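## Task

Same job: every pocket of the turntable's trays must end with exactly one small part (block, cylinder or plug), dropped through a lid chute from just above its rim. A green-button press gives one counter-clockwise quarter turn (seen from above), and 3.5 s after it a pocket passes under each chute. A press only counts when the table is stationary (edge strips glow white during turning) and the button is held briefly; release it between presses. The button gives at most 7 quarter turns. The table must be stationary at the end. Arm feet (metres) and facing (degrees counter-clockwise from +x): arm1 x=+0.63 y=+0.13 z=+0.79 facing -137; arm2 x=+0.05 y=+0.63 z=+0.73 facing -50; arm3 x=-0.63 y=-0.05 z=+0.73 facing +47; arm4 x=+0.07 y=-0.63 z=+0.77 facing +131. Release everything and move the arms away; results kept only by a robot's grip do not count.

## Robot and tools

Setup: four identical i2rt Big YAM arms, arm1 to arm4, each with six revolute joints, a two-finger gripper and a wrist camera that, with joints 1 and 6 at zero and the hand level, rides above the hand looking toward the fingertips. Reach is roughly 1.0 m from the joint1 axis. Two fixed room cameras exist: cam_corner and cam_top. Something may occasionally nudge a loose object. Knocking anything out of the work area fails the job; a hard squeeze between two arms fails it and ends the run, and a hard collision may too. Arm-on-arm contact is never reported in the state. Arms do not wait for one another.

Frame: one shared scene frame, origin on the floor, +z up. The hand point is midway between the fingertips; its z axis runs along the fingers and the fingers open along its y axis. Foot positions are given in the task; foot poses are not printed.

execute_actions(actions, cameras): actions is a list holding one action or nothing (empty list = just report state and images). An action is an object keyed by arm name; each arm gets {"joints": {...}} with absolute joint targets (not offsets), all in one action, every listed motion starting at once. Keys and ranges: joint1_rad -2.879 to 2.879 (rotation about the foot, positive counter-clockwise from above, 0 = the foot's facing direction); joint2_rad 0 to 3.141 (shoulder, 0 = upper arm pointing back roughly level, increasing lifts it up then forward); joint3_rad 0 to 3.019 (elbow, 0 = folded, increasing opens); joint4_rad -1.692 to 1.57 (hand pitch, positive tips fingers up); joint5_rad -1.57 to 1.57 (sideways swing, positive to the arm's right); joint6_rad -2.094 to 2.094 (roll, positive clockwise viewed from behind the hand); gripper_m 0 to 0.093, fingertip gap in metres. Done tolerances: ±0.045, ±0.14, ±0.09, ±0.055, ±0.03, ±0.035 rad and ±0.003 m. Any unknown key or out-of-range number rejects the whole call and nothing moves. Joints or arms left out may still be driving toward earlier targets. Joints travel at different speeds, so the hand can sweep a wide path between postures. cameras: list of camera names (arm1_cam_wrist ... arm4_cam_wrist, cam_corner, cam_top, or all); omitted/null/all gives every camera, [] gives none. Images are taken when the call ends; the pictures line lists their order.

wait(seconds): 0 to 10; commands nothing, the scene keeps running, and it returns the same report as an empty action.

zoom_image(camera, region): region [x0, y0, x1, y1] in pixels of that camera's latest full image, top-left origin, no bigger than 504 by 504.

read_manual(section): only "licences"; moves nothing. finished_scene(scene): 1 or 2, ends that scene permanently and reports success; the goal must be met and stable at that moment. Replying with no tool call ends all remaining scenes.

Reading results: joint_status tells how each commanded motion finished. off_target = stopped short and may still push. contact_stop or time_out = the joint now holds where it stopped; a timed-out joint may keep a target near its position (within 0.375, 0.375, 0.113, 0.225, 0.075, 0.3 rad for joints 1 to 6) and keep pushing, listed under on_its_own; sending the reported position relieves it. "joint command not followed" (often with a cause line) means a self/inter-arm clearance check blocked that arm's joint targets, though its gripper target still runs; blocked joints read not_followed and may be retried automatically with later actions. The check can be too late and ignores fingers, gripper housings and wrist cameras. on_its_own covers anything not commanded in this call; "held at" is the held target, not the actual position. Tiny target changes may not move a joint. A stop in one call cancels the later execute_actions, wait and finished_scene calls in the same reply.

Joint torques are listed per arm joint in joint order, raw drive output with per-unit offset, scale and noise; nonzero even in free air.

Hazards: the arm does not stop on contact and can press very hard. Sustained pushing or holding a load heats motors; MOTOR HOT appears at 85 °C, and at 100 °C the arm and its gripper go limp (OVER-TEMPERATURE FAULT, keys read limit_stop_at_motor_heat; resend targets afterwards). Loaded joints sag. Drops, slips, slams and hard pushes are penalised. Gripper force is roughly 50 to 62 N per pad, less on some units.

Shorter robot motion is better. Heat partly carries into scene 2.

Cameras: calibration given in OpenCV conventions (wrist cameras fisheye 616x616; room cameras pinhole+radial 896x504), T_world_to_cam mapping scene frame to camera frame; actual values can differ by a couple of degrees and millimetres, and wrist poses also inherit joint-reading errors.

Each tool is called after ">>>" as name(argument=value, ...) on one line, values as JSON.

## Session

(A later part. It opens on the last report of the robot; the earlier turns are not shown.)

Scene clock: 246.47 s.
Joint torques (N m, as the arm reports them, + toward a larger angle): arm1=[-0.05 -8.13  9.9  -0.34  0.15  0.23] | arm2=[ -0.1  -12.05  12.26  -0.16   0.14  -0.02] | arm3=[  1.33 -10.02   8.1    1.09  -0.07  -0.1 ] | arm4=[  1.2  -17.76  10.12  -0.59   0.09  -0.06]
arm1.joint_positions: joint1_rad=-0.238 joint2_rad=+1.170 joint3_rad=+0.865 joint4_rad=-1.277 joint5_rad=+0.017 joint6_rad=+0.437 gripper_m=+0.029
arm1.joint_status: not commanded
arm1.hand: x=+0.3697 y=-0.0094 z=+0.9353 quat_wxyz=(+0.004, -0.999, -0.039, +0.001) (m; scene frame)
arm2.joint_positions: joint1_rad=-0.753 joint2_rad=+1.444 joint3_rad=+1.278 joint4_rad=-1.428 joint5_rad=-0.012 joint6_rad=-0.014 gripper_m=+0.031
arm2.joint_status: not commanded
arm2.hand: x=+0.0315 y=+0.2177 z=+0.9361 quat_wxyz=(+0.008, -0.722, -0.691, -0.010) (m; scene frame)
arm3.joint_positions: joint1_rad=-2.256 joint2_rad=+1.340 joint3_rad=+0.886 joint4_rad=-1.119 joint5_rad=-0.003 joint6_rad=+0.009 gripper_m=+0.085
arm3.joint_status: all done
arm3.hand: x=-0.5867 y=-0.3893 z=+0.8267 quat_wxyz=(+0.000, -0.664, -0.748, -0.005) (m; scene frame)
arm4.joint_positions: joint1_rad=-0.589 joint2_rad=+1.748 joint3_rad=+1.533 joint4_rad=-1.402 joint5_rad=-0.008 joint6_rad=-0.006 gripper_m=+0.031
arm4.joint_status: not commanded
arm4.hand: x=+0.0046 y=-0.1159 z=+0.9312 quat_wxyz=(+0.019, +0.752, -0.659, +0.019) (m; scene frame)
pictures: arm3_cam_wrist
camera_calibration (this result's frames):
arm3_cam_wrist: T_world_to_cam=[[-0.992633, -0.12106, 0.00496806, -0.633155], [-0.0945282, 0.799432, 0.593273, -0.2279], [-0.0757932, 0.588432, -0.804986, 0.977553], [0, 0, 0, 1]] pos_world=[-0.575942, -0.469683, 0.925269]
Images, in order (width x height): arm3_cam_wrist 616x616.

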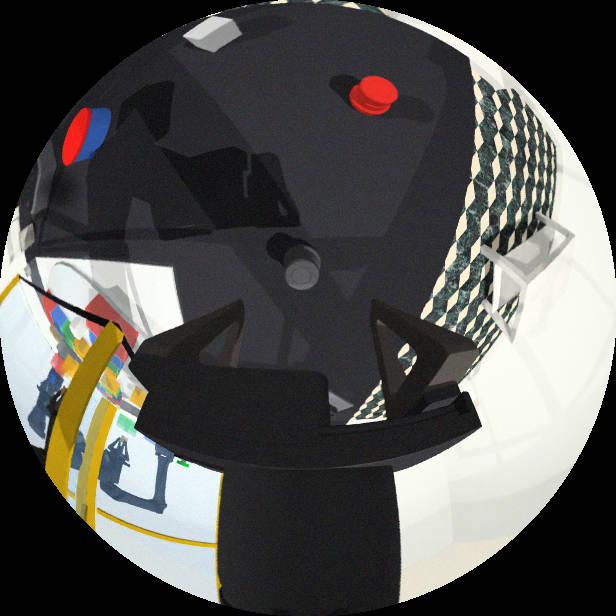

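>>> execute_actions(actions=[{"arm3":{"joints":{"joint1_rad":-2.25,"joint2_rad":1.475,"joint3_rad":0.785,"joint4_rad":-0.85}}}], cameras=["arm3_cam_wrist"])

>>> execute_actions(actions=[{"arm3":{"joints":{"gripper_m":0.01}}}], cameras=[])

>>> execute_actions(actions=[{"arm3":{"joints":{"joint2_rad":0.99,"joint3_rad":1.15,"joint4_rad":-1.6}}}], cameras=[])

>>> execute_actions(actions=[{"arm3":{"joints":{"joint1_rad":-0.4,"joint6_rad":1.87}}}], cameras=[])

>>> execute_actions(actions=[{"arm3":{"joints":{"joint1_rad":-0.28,"joint2_rad":1.39,"joint3_rad":1.42,"joint4_rad":-1.55}}}], cameras=["arm3_cam_wrist","arm4_cam_wrist"])

Scene clock: 257.40 s.
Joint torques (N m, as the arm reports them, + toward a larger angle): arm1=[-0.06 -8.05  9.93 -0.34  0.15  0.23] | arm2=[ -0.33 -11.97  12.29  -0.08   0.14  -0.03] | arm3=[  1.98 -10.59   6.79   1.01  -0.04  -0.1 ] | arm4=[  1.09 -17.91  10.    -0.53   0.14  -0.1 ]
arm1.joint_positions: joint1_rad=-0.238 joint2_rad=+1.170 joint3_rad=+0.865 joint4_rad=-1.277 joint5_rad=+0.017 joint6_rad=+0.437 gripper_m=+0.029
arm1.joint_status: not commanded
arm1.hand: x=+0.3697 y=-0.0094 z=+0.9353 quat_wxyz=(+0.004, -0.999, -0.039, +0.001) (m; scene frame)
arm2.joint_positions: joint1_rad=-0.753 joint2_rad=+1.444 joint3_rad=+1.278 joint4_rad=-1.428 joint5_rad=-0.012 joint6_rad=-0.014 gripper_m=+0.031
arm2.joint_status: not commanded
arm2.hand: x=+0.0315 y=+0.2177 z=+0.9361 quat_wxyz=(+0.008, -0.722, -0.691, -0.010) (m; scene frame)
arm3.joint_positions: joint1_rad=-2.256 joint2_rad=+1.483 joint3_rad=+0.774 joint4_rad=-0.863 joint5_rad=-0.003 joint6_rad=+0.009 gripper_m=+0.085
arm3.joint_status: all done
arm3.hand: x=-0.5861 y=-0.3908 z=+0.7448 quat_wxyz=(+0.000, -0.664, -0.748, -0.005) (m; scene frame)
arm4.joint_positions: joint1_rad=-0.589 joint2_rad=+1.748 joint3_rad=+1.533 joint4_rad=-1.402 joint5_rad=-0.008 joint6_rad=-0.006 gripper_m=+0.031
arm4.joint_status: not commanded
arm4.hand: x=+0.0046 y=-0.1159 z=+0.9312 quat_wxyz=(+0.019, +0.752, -0.659, +0.019) (m; scene frame)
pictures: arm3_cam_wrist
camera_calibration (this result's frames):
arm3_cam_wrist: T_world_to_cam=[[-0.992635, -0.121042, 0.0049574, -0.632368], [-0.0946646, 0.800554, 0.591736, -0.176495], [-0.0755938, 0.586909, -0.806116, 0.912942], [0, 0, 0, 1]] pos_world=[-0.575405, -0.471064, 0.843511]
Images, in order (width x height): arm3_cam_wrist 616x616.

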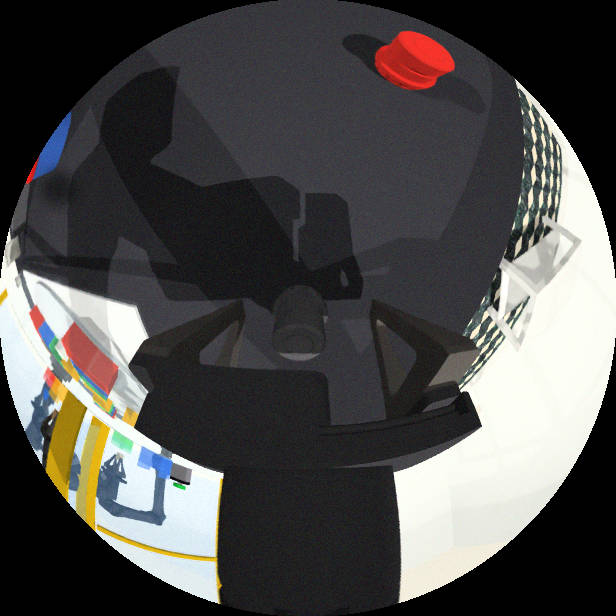

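Scene clock: 258.07 s.
Joint torques (N m, as the arm reports them, + toward a larger angle): arm1=[-0.07 -8.16  9.91 -0.36  0.15  0.22] | arm2=[ -0.03 -11.93  12.28  -0.15   0.15  -0.03] | arm3=[  2.13 -10.91   6.69   1.03  -0.06  -0.07] | arm4=[  1.23 -17.74  10.03  -0.48   0.12  -0.07]
arm1.joint_positions: joint1_rad=-0.238 joint2_rad=+1.170 joint3_rad=+0.865 joint4_rad=-1.277 joint5_rad=+0.017 joint6_rad=+0.437 gripper_m=+0.029
arm1.joint_status: not commanded
arm1.hand: x=+0.3697 y=-0.0094 z=+0.9353 quat_wxyz=(+0.004, -0.999, -0.039, +0.001) (m; scene frame)
arm2.joint_positions: joint1_rad=-0.753 joint2_rad=+1.444 joint3_rad=+1.278 joint4_rad=-1.428 joint5_rad=-0.012 joint6_rad=-0.014 gripper_m=+0.031
arm2.joint_status: not commanded
arm2.hand: x=+0.0315 y=+0.2177 z=+0.9361 quat_wxyz=(+0.008, -0.722, -0.691, -0.010) (m; scene frame)
arm3.joint_positions: joint1_rad=-2.256 joint2_rad=+1.483 joint3_rad=+0.774 joint4_rad=-0.863 joint5_rad=-0.003 joint6_rad=+0.008 gripper_m=+0.027
arm3.joint_status: gripper_m off_target (ended at +0.027, target +0.010)
arm3.hand: x=-0.5861 y=-0.3909 z=+0.7448 quat_wxyz=(-0.001, -0.664, -0.748, -0.005) (m; scene frame)
arm4.joint_positions: joint1_rad=-0.589 joint2_rad=+1.748 joint3_rad=+1.533 joint4_rad=-1.402 joint5_rad=-0.008 joint6_rad=-0.006 gripper_m=+0.031
arm4.joint_status: not commanded
arm4.hand: x=+0.0046 y=-0.1159 z=+0.9312 quat_wxyz=(+0.019, +0.752, -0.659, +0.019) (m; scene frame)
pictures: none
No camera images: the call's "cameras" was empty. Leave "cameras" out to get every camera's image.

Scene clock: 259.47 s.
Joint torques (N m, as the arm reports them, + toward a larger angle): arm1=[-0.08 -8.14  9.91 -0.35  0.15  0.23] | arm2=[ -0.06 -11.96  12.17  -0.09   0.14  -0.03] | arm3=[ 1.87 -5.91  9.18  0.41 -0.06 -0.09] | arm4=[  0.6  -17.7    9.97  -0.55   0.12  -0.09]
arm1.joint_positions: joint1_rad=-0.238 joint2_rad=+1.170 joint3_rad=+0.865 joint4_rad=-1.277 joint5_rad=+0.017 joint6_rad=+0.437 gripper_m=+0.029
arm1.joint_status: not commanded
arm1.hand: x=+0.3697 y=-0.0094 z=+0.9353 quat_wxyz=(+0.004, -0.999, -0.039, +0.001) (m; scene frame)
arm2.joint_positions: joint1_rad=-0.753 joint2_rad=+1.444 joint3_rad=+1.278 joint4_rad=-1.428 joint5_rad=-0.012 joint6_rad=-0.014 gripper_m=+0.031
arm2.joint_status: not commanded
arm2.hand: x=+0.0315 y=+0.2177 z=+0.9361 quat_wxyz=(+0.008, -0.722, -0.691, -0.010) (m; scene frame)
arm3.joint_positions: joint1_rad=-2.256 joint2_rad=+0.994 joint3_rad=+1.136 joint4_rad=-1.589 joint5_rad=-0.003 joint6_rad=+0.008 gripper_m=+0.027
arm3.joint_status: all done
arm3.hand: x=-0.5954 y=-0.3275 z=+1.0209 quat_wxyz=(-0.048, -0.663, -0.746, +0.036) (m; scene frame)
arm4.joint_positions: joint1_rad=-0.589 joint2_rad=+1.748 joint3_rad=+1.533 joint4_rad=-1.402 joint5_rad=-0.008 joint6_rad=-0.006 gripper_m=+0.031
arm4.joint_status: not commanded
arm4.hand: x=+0.0046 y=-0.1159 z=+0.9312 quat_wxyz=(+0.019, +0.752, -0.659, +0.019) (m; scene frame)
pictures: none
No camera images: the call's "cameras" was empty. Leave "cameras" out to get every camera's image.

Scene clock: 261.77 s.
Joint torques (N m, as the arm reports them, + toward a larger angle): arm1=[-0.04 -8.15  9.92 -0.34  0.15  0.23] | arm2=[ -0.27 -12.02  12.24  -0.07   0.14  -0.02] | arm3=[ 2.26 -5.21  8.93  0.46  0.12  0.11] | arm4=[  0.55 -17.32  10.2   -0.49   0.12  -0.09]
arm1.joint_positions: joint1_rad=-0.238 joint2_rad=+1.170 joint3_rad=+0.865 joint4_rad=-1.277 joint5_rad=+0.017 joint6_rad=+0.437 gripper_m=+0.029
arm1.joint_status: not commanded
arm1.hand: x=+0.3697 y=-0.0094 z=+0.9353 quat_wxyz=(+0.004, -0.999, -0.039, +0.001) (m; scene frame)
arm2.joint_positions: joint1_rad=-0.753 joint2_rad=+1.444 joint3_rad=+1.278 joint4_rad=-1.428 joint5_rad=-0.012 joint6_rad=-0.014 gripper_m=+0.031
arm2.joint_status: not commanded
arm2.hand: x=+0.0315 y=+0.2177 z=+0.9361 quat_wxyz=(+0.008, -0.722, -0.691, -0.010) (m; scene frame)
arm3.joint_positions: joint1_rad=-0.407 joint2_rad=+0.995 joint3_rad=+1.136 joint4_rad=-1.595 joint5_rad=-0.005 joint6_rad=+1.860 gripper_m=+0.027
arm3.joint_status: all done
arm3.hand: x=-0.3745 y=+0.0617 z=+1.0232 quat_wxyz=(-0.022, -0.663, -0.746, -0.057) (m; scene frame)
arm4.joint_positions: joint1_rad=-0.589 joint2_rad=+1.748 joint3_rad=+1.533 joint4_rad=-1.402 joint5_rad=-0.008 joint6_rad=-0.006 gripper_m=+0.031
arm4.joint_status: not commanded
arm4.hand: x=+0.0046 y=-0.1159 z=+0.9312 quat_wxyz=(+0.019, +0.752, -0.659, +0.019) (m; scene frame)
pictures: none
No camera images: the call's "cameras" was empty. Leave "cameras" out to get every camera's image.

Scene clock: 263.13 s.
Joint torques (N m, as the arm reports them, + toward a larger angle): arm1=[-0.03 -8.02  9.91 -0.36  0.15  0.23] | arm2=[ -0.11 -12.01  12.26  -0.06   0.14  -0.03] | arm3=[  1.52 -12.53  11.31   0.72   0.09   0.07] | arm4=[  1.04 -17.59  10.17  -0.54   0.12  -0.08]
arm1.joint_positions: joint1_rad=-0.238 joint2_rad=+1.170 joint3_rad=+0.865 joint4_rad=-1.277 joint5_rad=+0.017 joint6_rad=+0.437 gripper_m=+0.029
arm1.joint_status: not commanded
arm1.hand: x=+0.3697 y=-0.0094 z=+0.9353 quat_wxyz=(+0.004, -0.999, -0.039, +0.001) (m; scene frame)
arm2.joint_positions: joint1_rad=-0.753 joint2_rad=+1.444 joint3_rad=+1.278 joint4_rad=-1.428 joint5_rad=-0.012 joint6_rad=-0.014 gripper_m=+0.031
arm2.joint_status: not commanded
arm2.hand: x=+0.0315 y=+0.2177 z=+0.9361 quat_wxyz=(+0.008, -0.722, -0.691, -0.010) (m; scene frame)
arm3.joint_positions: joint1_rad=-0.283 joint2_rad=+1.399 joint3_rad=+1.373 joint4_rad=-1.556 joint5_rad=-0.004 joint6_rad=+1.861 gripper_m=+0.027
arm3.joint_status: all done
arm3.hand: x=-0.2834 y=+0.1551 z=+0.9890 quat_wxyz=(+0.004, -0.618, -0.787, +0.001) (m; scene frame)
arm4.joint_positions: joint1_rad=-0.589 joint2_rad=+1.748 joint3_rad=+1.533 joint4_rad=-1.402 joint5_rad=-0.008 joint6_rad=-0.006 gripper_m=+0.031
arm4.joint_status: not commanded
arm4.hand: x=+0.0046 y=-0.1159 z=+0.9312 quat_wxyz=(+0.019, +0.752, -0.659, +0.019) (m; scene frame)
pictures: arm3_cam_wrist, arm4_cam_wrist
camera_calibration (this result's frames):
arm3_cam_wrist: T_world_to_cam=[[-0.97051, -0.240276, 0.0194494, -0.256528], [-0.182631, 0.785534, 0.591255, -0.75151], [-0.157343, 0.570266, -0.80625, 0.791923], [0, 0, 0, 1]] pos_world=[-0.261609, 0.077092, 1.08781]
arm4_cam_wrist: T_world_to_cam=[[0.992828, 0.11924, 0.00865197, -0.00330943], [0.086956, -0.769893, 0.632221, -0.673767], [0.0820474, -0.626935, -0.774739, 0.771441], [0, 0, 0, 1]] pos_world=[-0.00142097, -0.0346904, 1.02366]
Images, in order (width x height): arm3_cam_wrist 616x616, arm4_cam_wrist 616x616.

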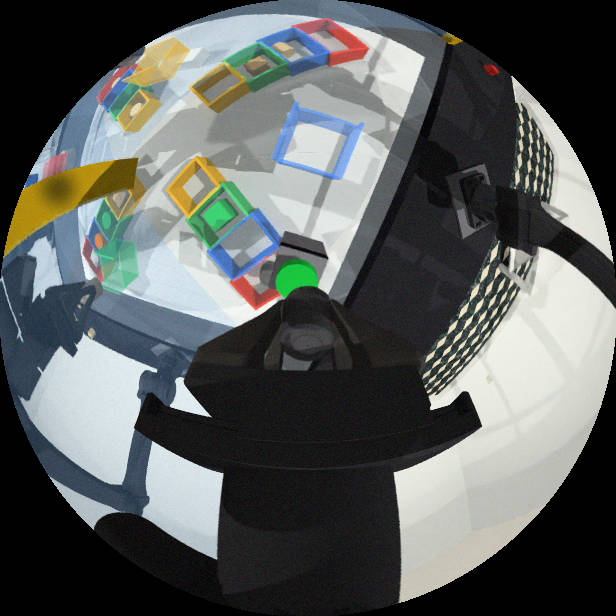

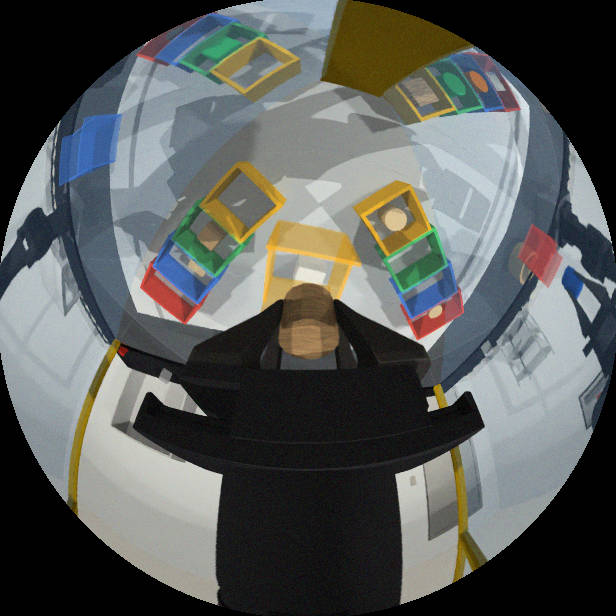

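>>> execute_actions(actions=[{"arm3":{"joints":{"joint2_rad":1.67}}}], cameras=["cam_top"])

>>> wait(seconds=0.4)

>>> execute_actions(actions=[{"arm3":{"joints":{"joint2_rad":1.39}}}], cameras=[])

>>> execute_actions(actions=[{"arm3":{"joints":{"joint1_rad":-0.6,"joint2_rad":1.345,"joint3_rad":1.185,"joint4_rad":-1.4}}}], cameras=[])

>>> execute_actions(actions=[{"arm3":{"joints":{"gripper_m":0.07}},"arm4":{"joints":{"gripper_m":0.07}}}], cameras=["cam_top"])

>>> execute_actions(actions=[{"arm3":{"joints":{"joint2_rad":0.99,"joint3_rad":1.15,"joint4_rad":-1.6}},"arm4":{"joints":{"joint2_rad":0.72,"joint3_rad":0.93,"joint4_rad":-1.66}}}], cameras=[])

>>> execute_actions(actions=[{"arm3":{"joints":{"joint1_rad":-2.38,"joint6_rad":0,"gripper_m":0.085}},"arm4":{"joints":{"joint1_rad":-2.46,"gripper_m":0.085}}}], cameras=[])

>>> execute_actions(actions=[{"arm3":{"joints":{"joint2_rad":1.78,"joint3_rad":1.48,"joint4_rad":-1.21}},"arm4":{"joints":{"joint2_rad":1.78,"joint3_rad":1.37,"joint4_rad":-1.1}}}], cameras=["cam_top","arm3_cam_wrist","arm4_cam_wrist"])

Scene clock: 281.63 s.
Joint torques (N m, as the arm reports them, + toward a larger angle): arm1=[-0.06 -8.1   9.91 -0.34  0.15  0.23] | arm2=[ -0.13 -12.03  12.22  -0.12   0.14  -0.03] | arm3=[ 1.75 -4.24  8.74  1.4   0.05  0.08] | arm4=[  0.92 -17.68  10.19  -0.54   0.12  -0.09]
arm1.joint_positions: joint1_rad=-0.238 joint2_rad=+1.170 joint3_rad=+0.865 joint4_rad=-1.277 joint5_rad=+0.017 joint6_rad=+0.437 gripper_m=+0.029
arm1.joint_status: not commanded
arm1.hand: x=+0.3697 y=-0.0094 z=+0.9353 quat_wxyz=(+0.004, -0.999, -0.039, +0.001) (m; scene frame)
arm2.joint_positions: joint1_rad=-0.753 joint2_rad=+1.444 joint3_rad=+1.278 joint4_rad=-1.428 joint5_rad=-0.012 joint6_rad=-0.014 gripper_m=+0.031
arm2.joint_status: not commanded
arm2.hand: x=+0.0315 y=+0.2177 z=+0.9361 quat_wxyz=(+0.008, -0.722, -0.691, -0.010) (m; scene frame)
arm3.joint_positions: joint1_rad=-0.283 joint2_rad=+1.565 joint3_rad=+1.404 joint4_rad=-1.579 joint5_rad=-0.004 joint6_rad=+1.862 gripper_m=+0.027
arm3.joint_status: all done
arm3.hand: x=-0.2658 y=+0.1651 z=+0.9353 quat_wxyz=(+0.033, -0.616, -0.783, +0.075) (m; scene frame)
arm4.joint_positions: joint1_rad=-0.589 joint2_rad=+1.748 joint3_rad=+1.533 joint4_rad=-1.402 joint5_rad=-0.008 joint6_rad=-0.006 gripper_m=+0.031
arm4.joint_status: not commanded
arm4.hand: x=+0.0046 y=-0.1159 z=+0.9312 quat_wxyz=(+0.019, +0.752, -0.659, +0.019) (m; scene frame)
pictures: cam_top
Images, in order (width x height): cam_top 896x504.

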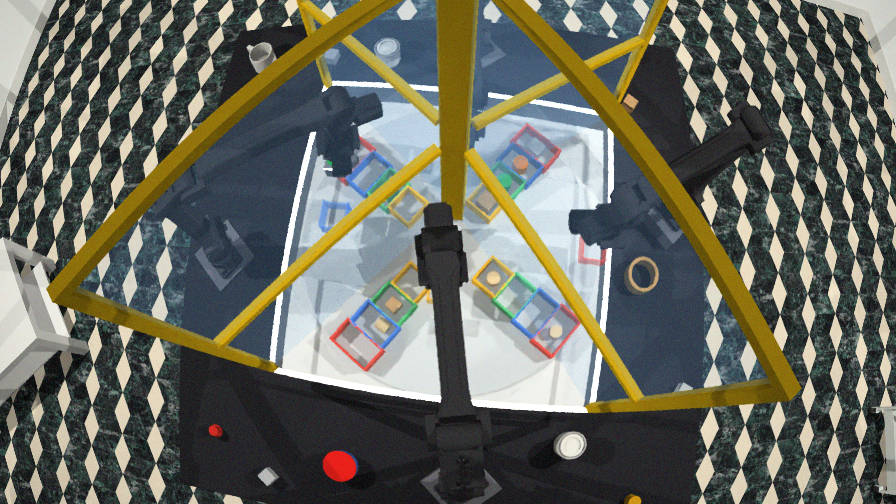

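Scene clock: 282.03 s.
Joint torques (N m, as the arm reports them, + toward a larger angle): arm1=[-0.07 -8.03  9.9  -0.34  0.14  0.23] | arm2=[ -0.15 -12.03  12.27  -0.07   0.14  -0.01] | arm3=[ 1.71 -3.93  8.68  1.32  0.06  0.08] | arm4=[  1.43 -18.02  10.17  -0.67   0.09  -0.1 ]
arm1.joint_positions: joint1_rad=-0.238 joint2_rad=+1.170 joint3_rad=+0.865 joint4_rad=-1.277 joint5_rad=+0.017 joint6_rad=+0.437 gripper_m=+0.029
arm1.joint_status: not commanded
arm1.hand: x=+0.3697 y=-0.0094 z=+0.9353 quat_wxyz=(+0.004, -0.999, -0.039, +0.001) (m; scene frame)
arm2.joint_positions: joint1_rad=-0.753 joint2_rad=+1.444 joint3_rad=+1.278 joint4_rad=-1.428 joint5_rad=-0.012 joint6_rad=-0.014 gripper_m=+0.031
arm2.joint_status: not commanded
arm2.hand: x=+0.0315 y=+0.2177 z=+0.9361 quat_wxyz=(+0.008, -0.722, -0.691, -0.010) (m; scene frame)
arm3.joint_positions: joint1_rad=-0.283 joint2_rad=+1.565 joint3_rad=+1.404 joint4_rad=-1.579 joint5_rad=-0.004 joint6_rad=+1.862 gripper_m=+0.027
arm3.joint_status: all done
arm3.hand: x=-0.2658 y=+0.1651 z=+0.9353 quat_wxyz=(+0.033, -0.616, -0.783, +0.075) (m; scene frame)
arm4.joint_positions: joint1_rad=-0.589 joint2_rad=+1.748 joint3_rad=+1.533 joint4_rad=-1.402 joint5_rad=-0.008 joint6_rad=-0.006 gripper_m=+0.031
arm4.joint_status: not commanded
arm4.hand: x=+0.0046 y=-0.1159 z=+0.9312 quat_wxyz=(+0.019, +0.752, -0.659, +0.019) (m; scene frame)
wait: 0.40 s; at rest by 0.27 s
pictures: arm1_cam_wrist, arm2_cam_wrist, arm3_cam_wrist, arm4_cam_wrist, cam_corner, cam_top
camera_calibration (this result's frames):
arm1_cam_wrist: T_world_to_cam=[[-0.066428, 0.997453, 0.0259662, 0.00471416], [0.804619, 0.0381598, 0.592563, -0.849262], [0.590063, 0.0602557, -0.805105, 0.657328], [0, 0, 0, 1]] pos_world=[0.295781, -0.0119022, 1.03234]
arm2_cam_wrist: T_world_to_cam=[[-0.99831, 0.057051, -0.0110462, 0.0333644], [0.0387431, 0.795127, 0.605204, -0.737129], [0.0433106, 0.603753, -0.795994, 0.736151], [0, 0, 0, 1]] pos_world=[0.0299835, 0.139754, 1.03245]
arm3_cam_wrist: T_world_to_cam=[[-0.957714, -0.231164, 0.171311, -0.376128], [-0.103238, 0.831844, 0.545323, -0.66799], [-0.268564, 0.504578, -0.820533, 0.740284], [0, 0, 0, 1]] pos_world=[-0.230372, 0.095185, 1.03613]
arm4_cam_wrist: T_world_to_cam=[[0.992828, 0.11924, 0.00865197, -0.00330943], [0.086956, -0.769893, 0.632221, -0.673767], [0.0820474, -0.626935, -0.774739, 0.771441], [0, 0, 0, 1]] pos_world=[-0.00142097, -0.0346904, 1.02366]
Images, in order (width x height): arm1_cam_wrist 616x616, arm2_cam_wrist 616x616, arm3_cam_wrist 616x616, arm4_cam_wrist 616x616, cam_corner 896x504, cam_top 896x504.

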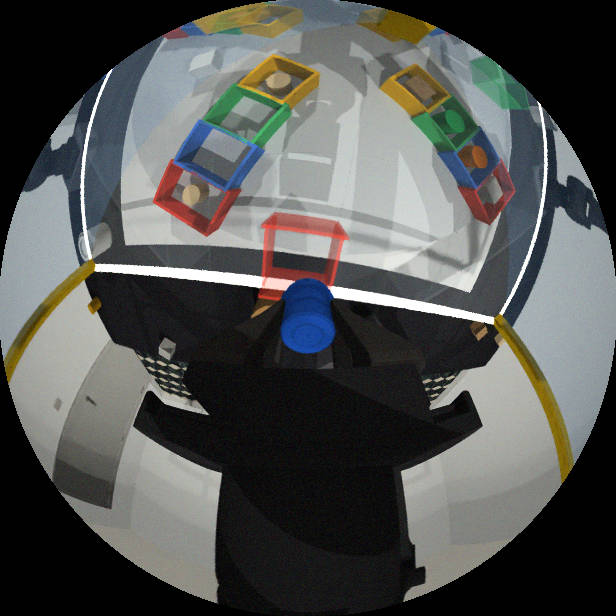

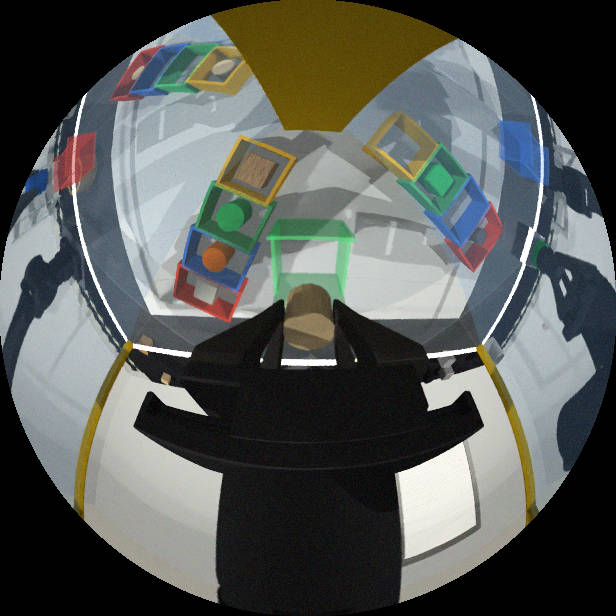

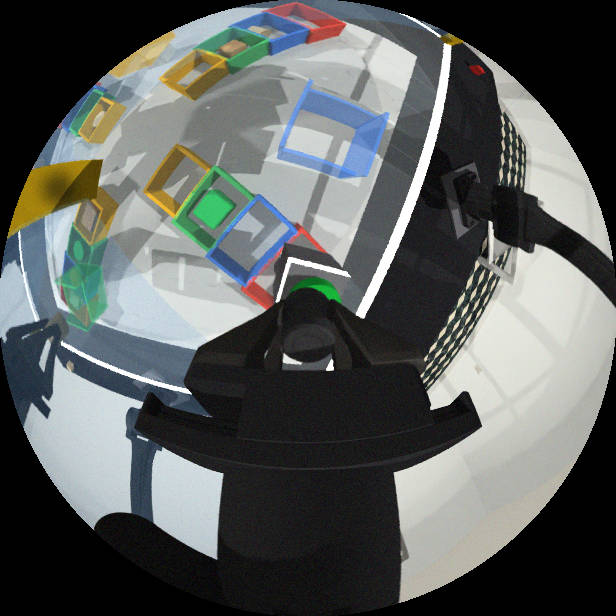

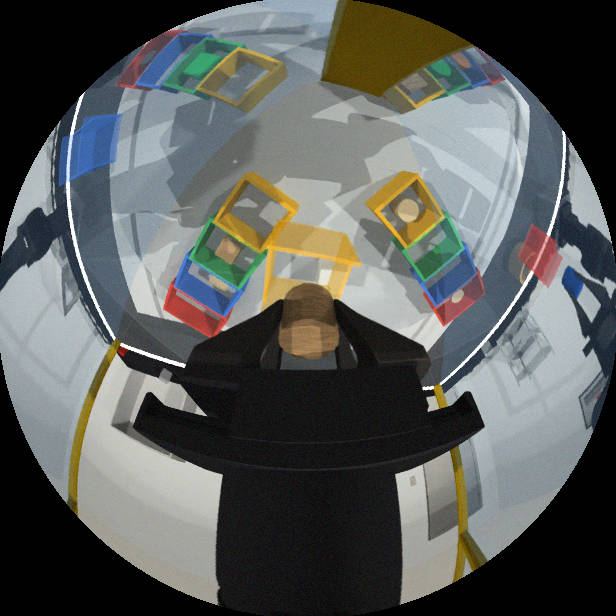

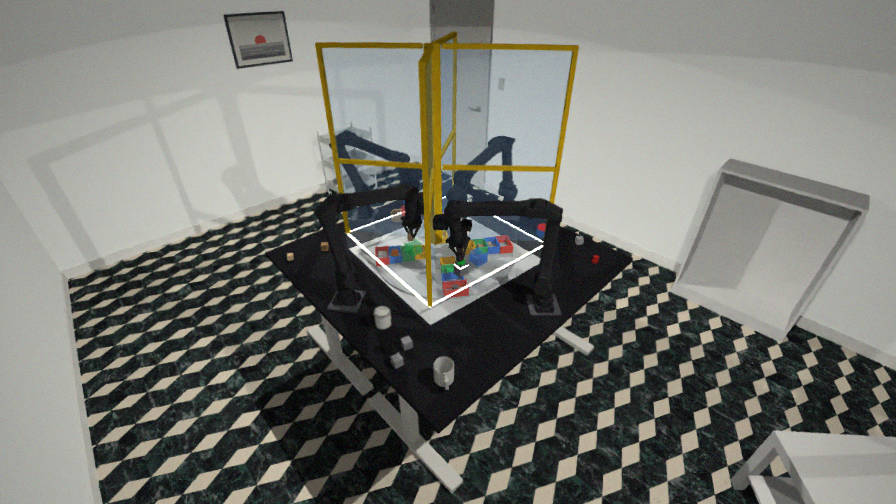

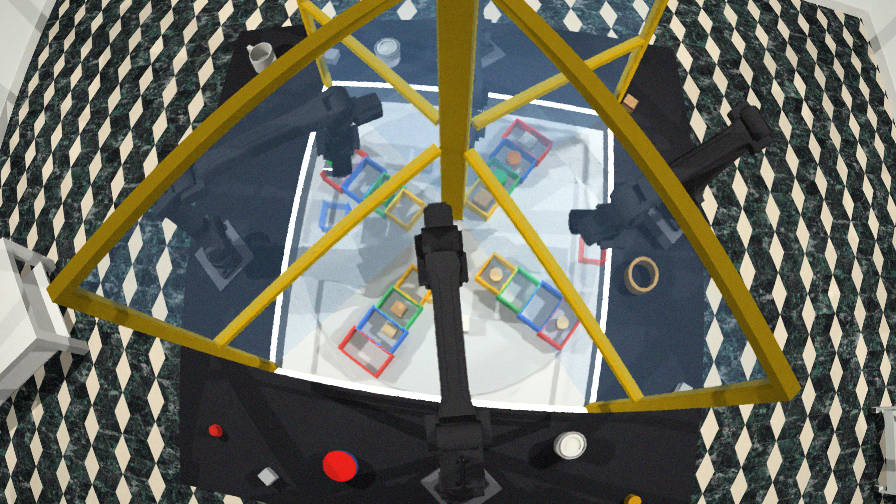

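Scene clock: 283.33 s.
Joint torques (N m, as the arm reports them, + toward a larger angle): arm1=[-0.05 -8.08  9.91 -0.35  0.15  0.23] | arm2=[ -0.2  -12.05  12.23  -0.14   0.13  -0.02] | arm3=[  1.92 -10.92   9.29   0.82   0.05   0.1 ] | arm4=[  0.83 -17.81  10.13  -0.67   0.1   -0.12]
arm1.joint_positions: joint1_rad=-0.238 joint2_rad=+1.170 joint3_rad=+0.865 joint4_rad=-1.277 joint5_rad=+0.017 joint6_rad=+0.437 gripper_m=+0.029
arm1.joint_status: not commanded
arm1.hand: x=+0.3697 y=-0.0094 z=+0.9353 quat_wxyz=(+0.004, -0.999, -0.039, +0.001) (m; scene frame)
arm2.joint_positions: joint1_rad=-0.753 joint2_rad=+1.444 joint3_rad=+1.278 joint4_rad=-1.428 joint5_rad=-0.012 joint6_rad=-0.014 gripper_m=+0.031
arm2.joint_status: not commanded
arm2.hand: x=+0.0315 y=+0.2177 z=+0.9361 quat_wxyz=(+0.008, -0.722, -0.691, -0.010) (m; scene frame)
arm3.joint_positions: joint1_rad=-0.283 joint2_rad=+1.388 joint3_rad=+1.404 joint4_rad=-1.560 joint5_rad=-0.004 joint6_rad=+1.862 gripper_m=+0.027
arm3.joint_status: all done
arm3.hand: x=-0.2787 y=+0.1573 z=+1.0047 quat_wxyz=(-0.003, -0.618, -0.786, -0.016) (m; scene frame)
arm4.joint_positions: joint1_rad=-0.589 joint2_rad=+1.748 joint3_rad=+1.533 joint4_rad=-1.402 joint5_rad=-0.008 joint6_rad=-0.006 gripper_m=+0.031
arm4.joint_status: not commanded
arm4.hand: x=+0.0046 y=-0.1159 z=+0.9312 quat_wxyz=(+0.019, +0.752, -0.659, +0.019) (m; scene frame)
pictures: none
No camera images: the call's "cameras" was empty. Leave "cameras" out to get every camera's image.

Scene clock: 284.33 s.
Joint torques (N m, as the arm reports them, + toward a larger angle): arm1=[-0.08 -8.11  9.91 -0.35  0.15  0.23] | arm2=[ -0.23 -11.82  12.2   -0.07   0.15  -0.02] | arm3=[  1.58 -10.89   8.15   0.88   0.     0.06] | arm4=[  0.91 -17.48  10.21  -0.47   0.14  -0.08]
arm1.joint_positions: joint1_rad=-0.238 joint2_rad=+1.170 joint3_rad=+0.865 joint4_rad=-1.277 joint5_rad=+0.017 joint6_rad=+0.437 gripper_m=+0.029
arm1.joint_status: not commanded
arm1.hand: x=+0.3697 y=-0.0094 z=+0.9353 quat_wxyz=(+0.004, -0.999, -0.039, +0.001) (m; scene frame)
arm2.joint_positions: joint1_rad=-0.753 joint2_rad=+1.444 joint3_rad=+1.278 joint4_rad=-1.428 joint5_rad=-0.012 joint6_rad=-0.014 gripper_m=+0.031
arm2.joint_status: not commanded
arm2.hand: x=+0.0315 y=+0.2177 z=+0.9361 quat_wxyz=(+0.008, -0.722, -0.691, -0.010) (m; scene frame)
arm3.joint_positions: joint1_rad=-0.606 joint2_rad=+1.350 joint3_rad=+1.178 joint4_rad=-1.413 joint5_rad=-0.003 joint6_rad=+1.862 gripper_m=+0.027
arm3.joint_status: all done
arm3.hand: x=-0.2608 y=+0.0288 z=+0.9325 quat_wxyz=(+0.006, -0.737, -0.676, +0.002) (m; scene frame)
arm4.joint_positions: joint1_rad=-0.589 joint2_rad=+1.748 joint3_rad=+1.533 joint4_rad=-1.402 joint5_rad=-0.008 joint6_rad=-0.006 gripper_m=+0.031
arm4.joint_status: not commanded
arm4.hand: x=+0.0046 y=-0.1159 z=+0.9312 quat_wxyz=(+0.019, +0.752, -0.659, +0.019) (m; scene frame)
pictures: none
No camera images: the call's "cameras" was empty. Leave "cameras" out to get every camera's image.

Scene clock: 284.97 s.
Joint torques (N m, as the arm reports them, + toward a larger angle): arm1=[-0.07 -8.06  9.91 -0.34  0.15  0.23] | arm2=[ -0.13 -12.16  12.26  -0.13   0.12  -0.02] | arm3=[  2.   -10.94   8.12   0.91   0.02   0.07] | arm4=[  0.72 -17.82  10.14  -0.65   0.15  -0.08]
arm1.joint_positions: joint1_rad=-0.238 joint2_rad=+1.170 joint3_rad=+0.865 joint4_rad=-1.277 joint5_rad=+0.017 joint6_rad=+0.437 gripper_m=+0.029
arm1.joint_status: not commanded
arm1.hand: x=+0.3697 y=-0.0094 z=+0.9353 quat_wxyz=(+0.004, -0.999, -0.039, +0.001) (m; scene frame)
arm2.joint_positions: joint1_rad=-0.753 joint2_rad=+1.444 joint3_rad=+1.278 joint4_rad=-1.428 joint5_rad=-0.012 joint6_rad=-0.014 gripper_m=+0.031
arm2.joint_status: not commanded
arm2.hand: x=+0.0315 y=+0.2177 z=+0.9361 quat_wxyz=(+0.008, -0.722, -0.691, -0.010) (m; scene frame)
arm3.joint_positions: joint1_rad=-0.606 joint2_rad=+1.350 joint3_rad=+1.178 joint4_rad=-1.413 joint5_rad=-0.003 joint6_rad=+1.862 gripper_m=+0.070
arm3.joint_status: all done
arm3.hand: x=-0.2608 y=+0.0288 z=+0.9325 quat_wxyz=(+0.006, -0.737, -0.676, +0.002) (m; scene frame)
arm4.joint_positions: joint1_rad=-0.589 joint2_rad=+1.748 joint3_rad=+1.533 joint4_rad=-1.402 joint5_rad=-0.008 joint6_rad=-0.006 gripper_m=+0.070
arm4.joint_status: all done
arm4.hand: x=+0.0046 y=-0.1159 z=+0.9312 quat_wxyz=(+0.019, +0.752, -0.659, +0.019) (m; scene frame)
pictures: cam_top
Images, in order (width x height): cam_top 896x504.

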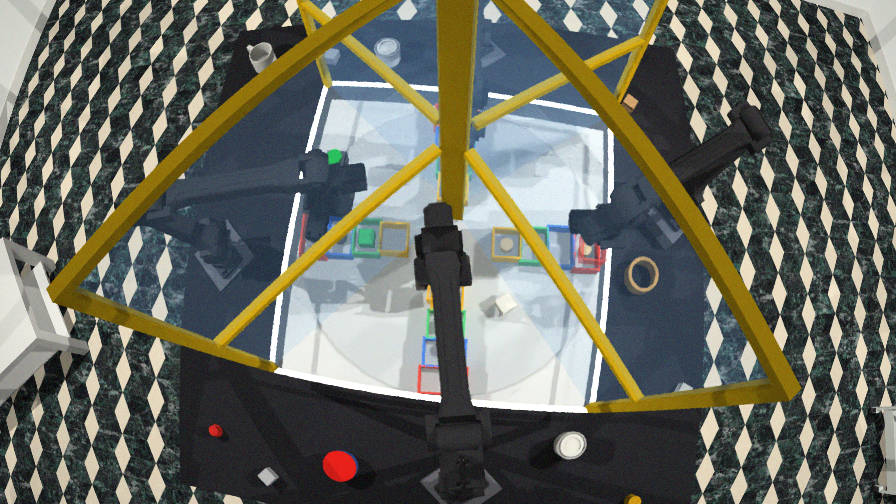

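Scene clock: 286.50 s.
Joint torques (N m, as the arm reports them, + toward a larger angle): arm1=[-0.05 -8.05  9.92 -0.34  0.15  0.23] | arm2=[ -0.02 -12.04  12.27  -0.15   0.14  -0.03] | arm3=[ 2.13 -4.46  8.51  0.34  0.    0.08] | arm4=[ 1.21 -1.73  7.66  0.05  0.13 -0.07]
arm1.joint_positions: joint1_rad=-0.238 joint2_rad=+1.170 joint3_rad=+0.865 joint4_rad=-1.277 joint5_rad=+0.017 joint6_rad=+0.437 gripper_m=+0.029
arm1.joint_status: not commanded
arm1.hand: x=+0.3697 y=-0.0094 z=+0.9353 quat_wxyz=(+0.004, -0.999, -0.039, +0.001) (m; scene frame)
arm2.joint_positions: joint1_rad=-0.753 joint2_rad=+1.444 joint3_rad=+1.278 joint4_rad=-1.428 joint5_rad=-0.012 joint6_rad=-0.014 gripper_m=+0.031
arm2.joint_status: not commanded
arm2.hand: x=+0.0315 y=+0.2177 z=+0.9361 quat_wxyz=(+0.008, -0.722, -0.691, -0.010) (m; scene frame)
arm3.joint_positions: joint1_rad=-0.606 joint2_rad=+0.990 joint3_rad=+1.144 joint4_rad=-1.592 joint5_rad=-0.003 joint6_rad=+1.862 gripper_m=+0.070
arm3.joint_status: all done
arm3.hand: x=-0.3563 y=+0.0084 z=+1.0276 quat_wxyz=(-0.032, -0.735, -0.675, -0.061) (m; scene frame)
arm4.joint_positions: joint1_rad=-0.589 joint2_rad=+0.718 joint3_rad=+0.934 joint4_rad=-1.652 joint5_rad=-0.008 joint6_rad=-0.006 gripper_m=+0.070
arm4.joint_status: all done
arm4.hand: x=+0.0455 y=-0.4426 z=+1.0380 quat_wxyz=(-0.041, +0.751, -0.657, -0.049) (m; scene frame)
pictures: none
No camera images: the call's "cameras" was empty. Leave "cameras" out to get every camera's image.

Scene clock: 288.80 s.
Joint torques (N m, as the arm reports them, + toward a larger angle): arm1=[-0.07 -8.02  9.91 -0.34  0.15  0.23] | arm2=[ -0.09 -12.17  12.23  -0.15   0.15  -0.02] | arm3=[ 0.79 -4.97  8.57  0.43 -0.05 -0.13] | arm4=[ 0.31 -1.02  7.45 -0.13  0.12 -0.1 ]
arm1.joint_positions: joint1_rad=-0.238 joint2_rad=+1.170 joint3_rad=+0.865 joint4_rad=-1.277 joint5_rad=+0.017 joint6_rad=+0.437 gripper_m=+0.029
arm1.joint_status: not commanded
arm1.hand: x=+0.3697 y=-0.0094 z=+0.9353 quat_wxyz=(+0.004, -0.999, -0.039, +0.001) (m; scene frame)
arm2.joint_positions: joint1_rad=-0.753 joint2_rad=+1.444 joint3_rad=+1.278 joint4_rad=-1.428 joint5_rad=-0.012 joint6_rad=-0.014 gripper_m=+0.031
arm2.joint_status: not commanded
arm2.hand: x=+0.0315 y=+0.2177 z=+0.9361 quat_wxyz=(+0.008, -0.722, -0.691, -0.010) (m; scene frame)
arm3.joint_positions: joint1_rad=-2.373 joint2_rad=+0.990 joint3_rad=+1.144 joint4_rad=-1.592 joint5_rad=-0.003 joint6_rad=+0.010 gripper_m=+0.085
arm3.joint_status: all done
arm3.hand: x=-0.6283 y=-0.3299 z=+1.0248 quat_wxyz=(-0.048, -0.706, -0.706, +0.042) (m; scene frame)
arm4.joint_positions: joint1_rad=-2.457 joint2_rad=+0.718 joint3_rad=+0.934 joint4_rad=-1.652 joint5_rad=-0.008 joint6_rad=-0.006 gripper_m=+0.085
arm4.joint_status: all done
arm4.hand: x=+0.2546 y=-0.6593 z=+1.0404 quat_wxyz=(-0.070, -0.082, -0.994, +0.005) (m; scene frame)
pictures: none
No camera images: the call's "cameras" was empty. Leave "cameras" out to get every camera's image.

Scene clock: 290.43 s.
Joint torques (N m, as the arm reports them, + toward a larger angle): arm1=[-0.11 -8.19  9.91 -0.33  0.15  0.23] | arm2=[ -0.16 -12.1   12.27  -0.13   0.14  -0.02] | arm3=[  1.04 -17.19   8.85   1.03  -0.1   -0.09] | arm4=[  0.16 -17.99   8.57   0.62   0.12  -0.1 ]
arm1.joint_positions: joint1_rad=-0.238 joint2_rad=+1.170 joint3_rad=+0.865 joint4_rad=-1.277 joint5_rad=+0.017 joint6_rad=+0.437 gripper_m=+0.029
arm1.joint_status: not commanded
arm1.hand: x=+0.3697 y=-0.0094 z=+0.9353 quat_wxyz=(+0.004, -0.999, -0.039, +0.001) (m; scene frame)
arm2.joint_positions: joint1_rad=-0.753 joint2_rad=+1.444 joint3_rad=+1.278 joint4_rad=-1.428 joint5_rad=-0.012 joint6_rad=-0.014 gripper_m=+0.031
arm2.joint_status: not commanded
arm2.hand: x=+0.0315 y=+0.2177 z=+0.9361 quat_wxyz=(+0.008, -0.722, -0.691, -0.010) (m; scene frame)
arm3.joint_positions: joint1_rad=-2.373 joint2_rad=+1.784 joint3_rad=+1.460 joint4_rad=-1.221 joint5_rad=-0.003 joint6_rad=+0.010 gripper_m=+0.085
arm3.joint_status: all done
arm3.hand: x=-0.6251 y=-0.5850 z=+0.8429 quat_wxyz=(-0.010, -0.707, -0.707, +0.005) (m; scene frame)
arm4.joint_positions: joint1_rad=-2.457 joint2_rad=+1.801 joint3_rad=+1.347 joint4_rad=-1.113 joint5_rad=-0.008 joint6_rad=-0.006 gripper_m=+0.085
arm4.joint_status: all done
arm4.hand: x=+0.5823 y=-0.7170 z=+0.8441 quat_wxyz=(-0.006, -0.083, -0.997, -0.001) (m; scene frame)
pictures: arm3_cam_wrist, arm4_cam_wrist, cam_top
camera_calibration (this result's frames):
arm3_cam_wrist: T_world_to_cam=[[-0.999978, -0.00321557, 0.00577777, -0.63139], [0.000654424, 0.821373, 0.570391, 0.00691894], [-0.00657983, 0.570383, -0.821353, 1.14943], [0, 0, 0, 1]] pos_world=[-0.623818, -0.663325, 0.943785]
arm4_cam_wrist: T_world_to_cam=[[-0.177087, -0.984157, 0.00870203, -0.614443], [-0.799639, 0.149029, 0.581694, 0.0860846], [-0.573775, 0.0960521, -0.813361, 1.2126], [0, 0, 0, 1]] pos_world=[0.655787, -0.734011, 0.941556]
Images, in order (width x height): arm3_cam_wrist 616x616, arm4_cam_wrist 616x616, cam_top 896x504.

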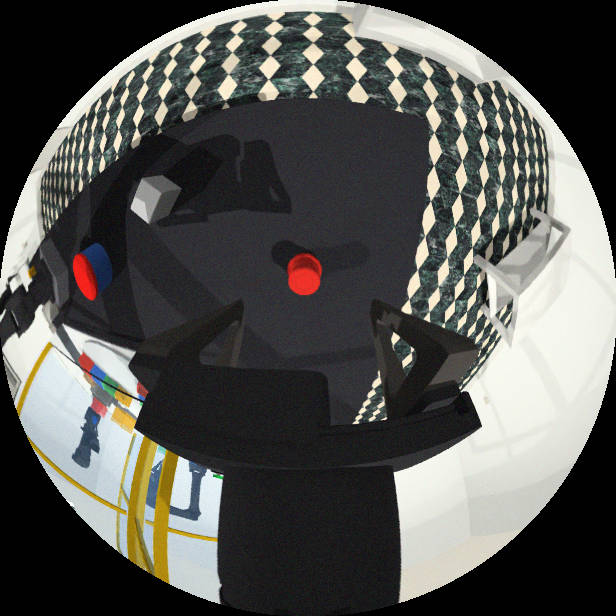

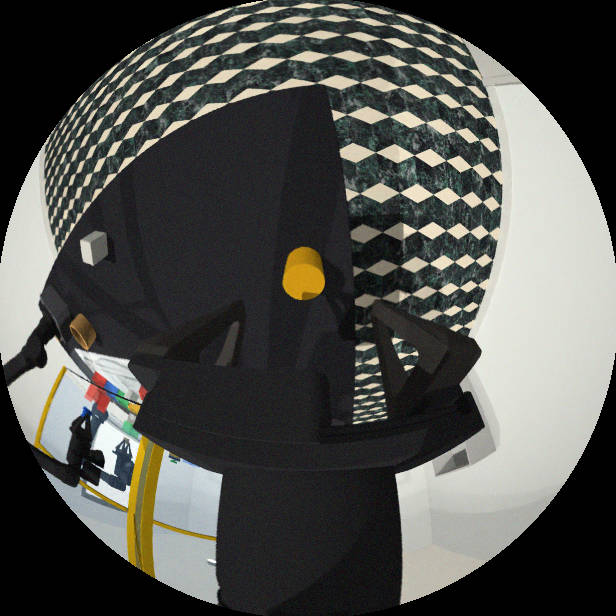

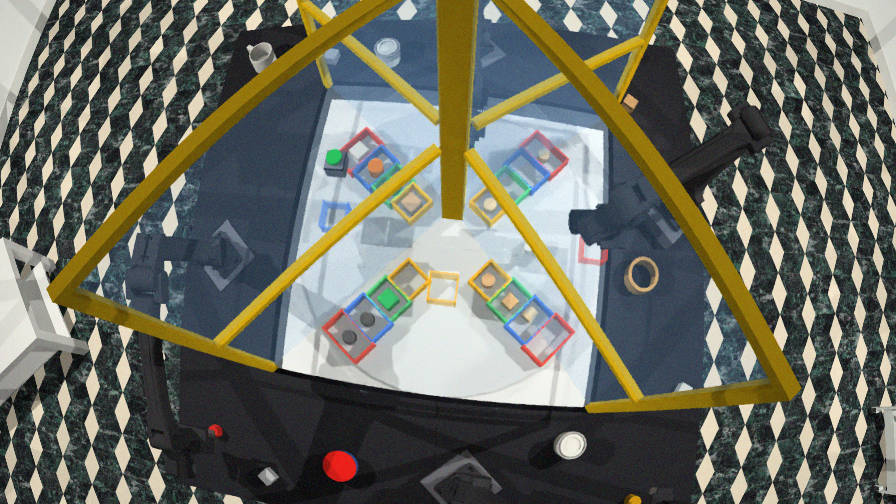

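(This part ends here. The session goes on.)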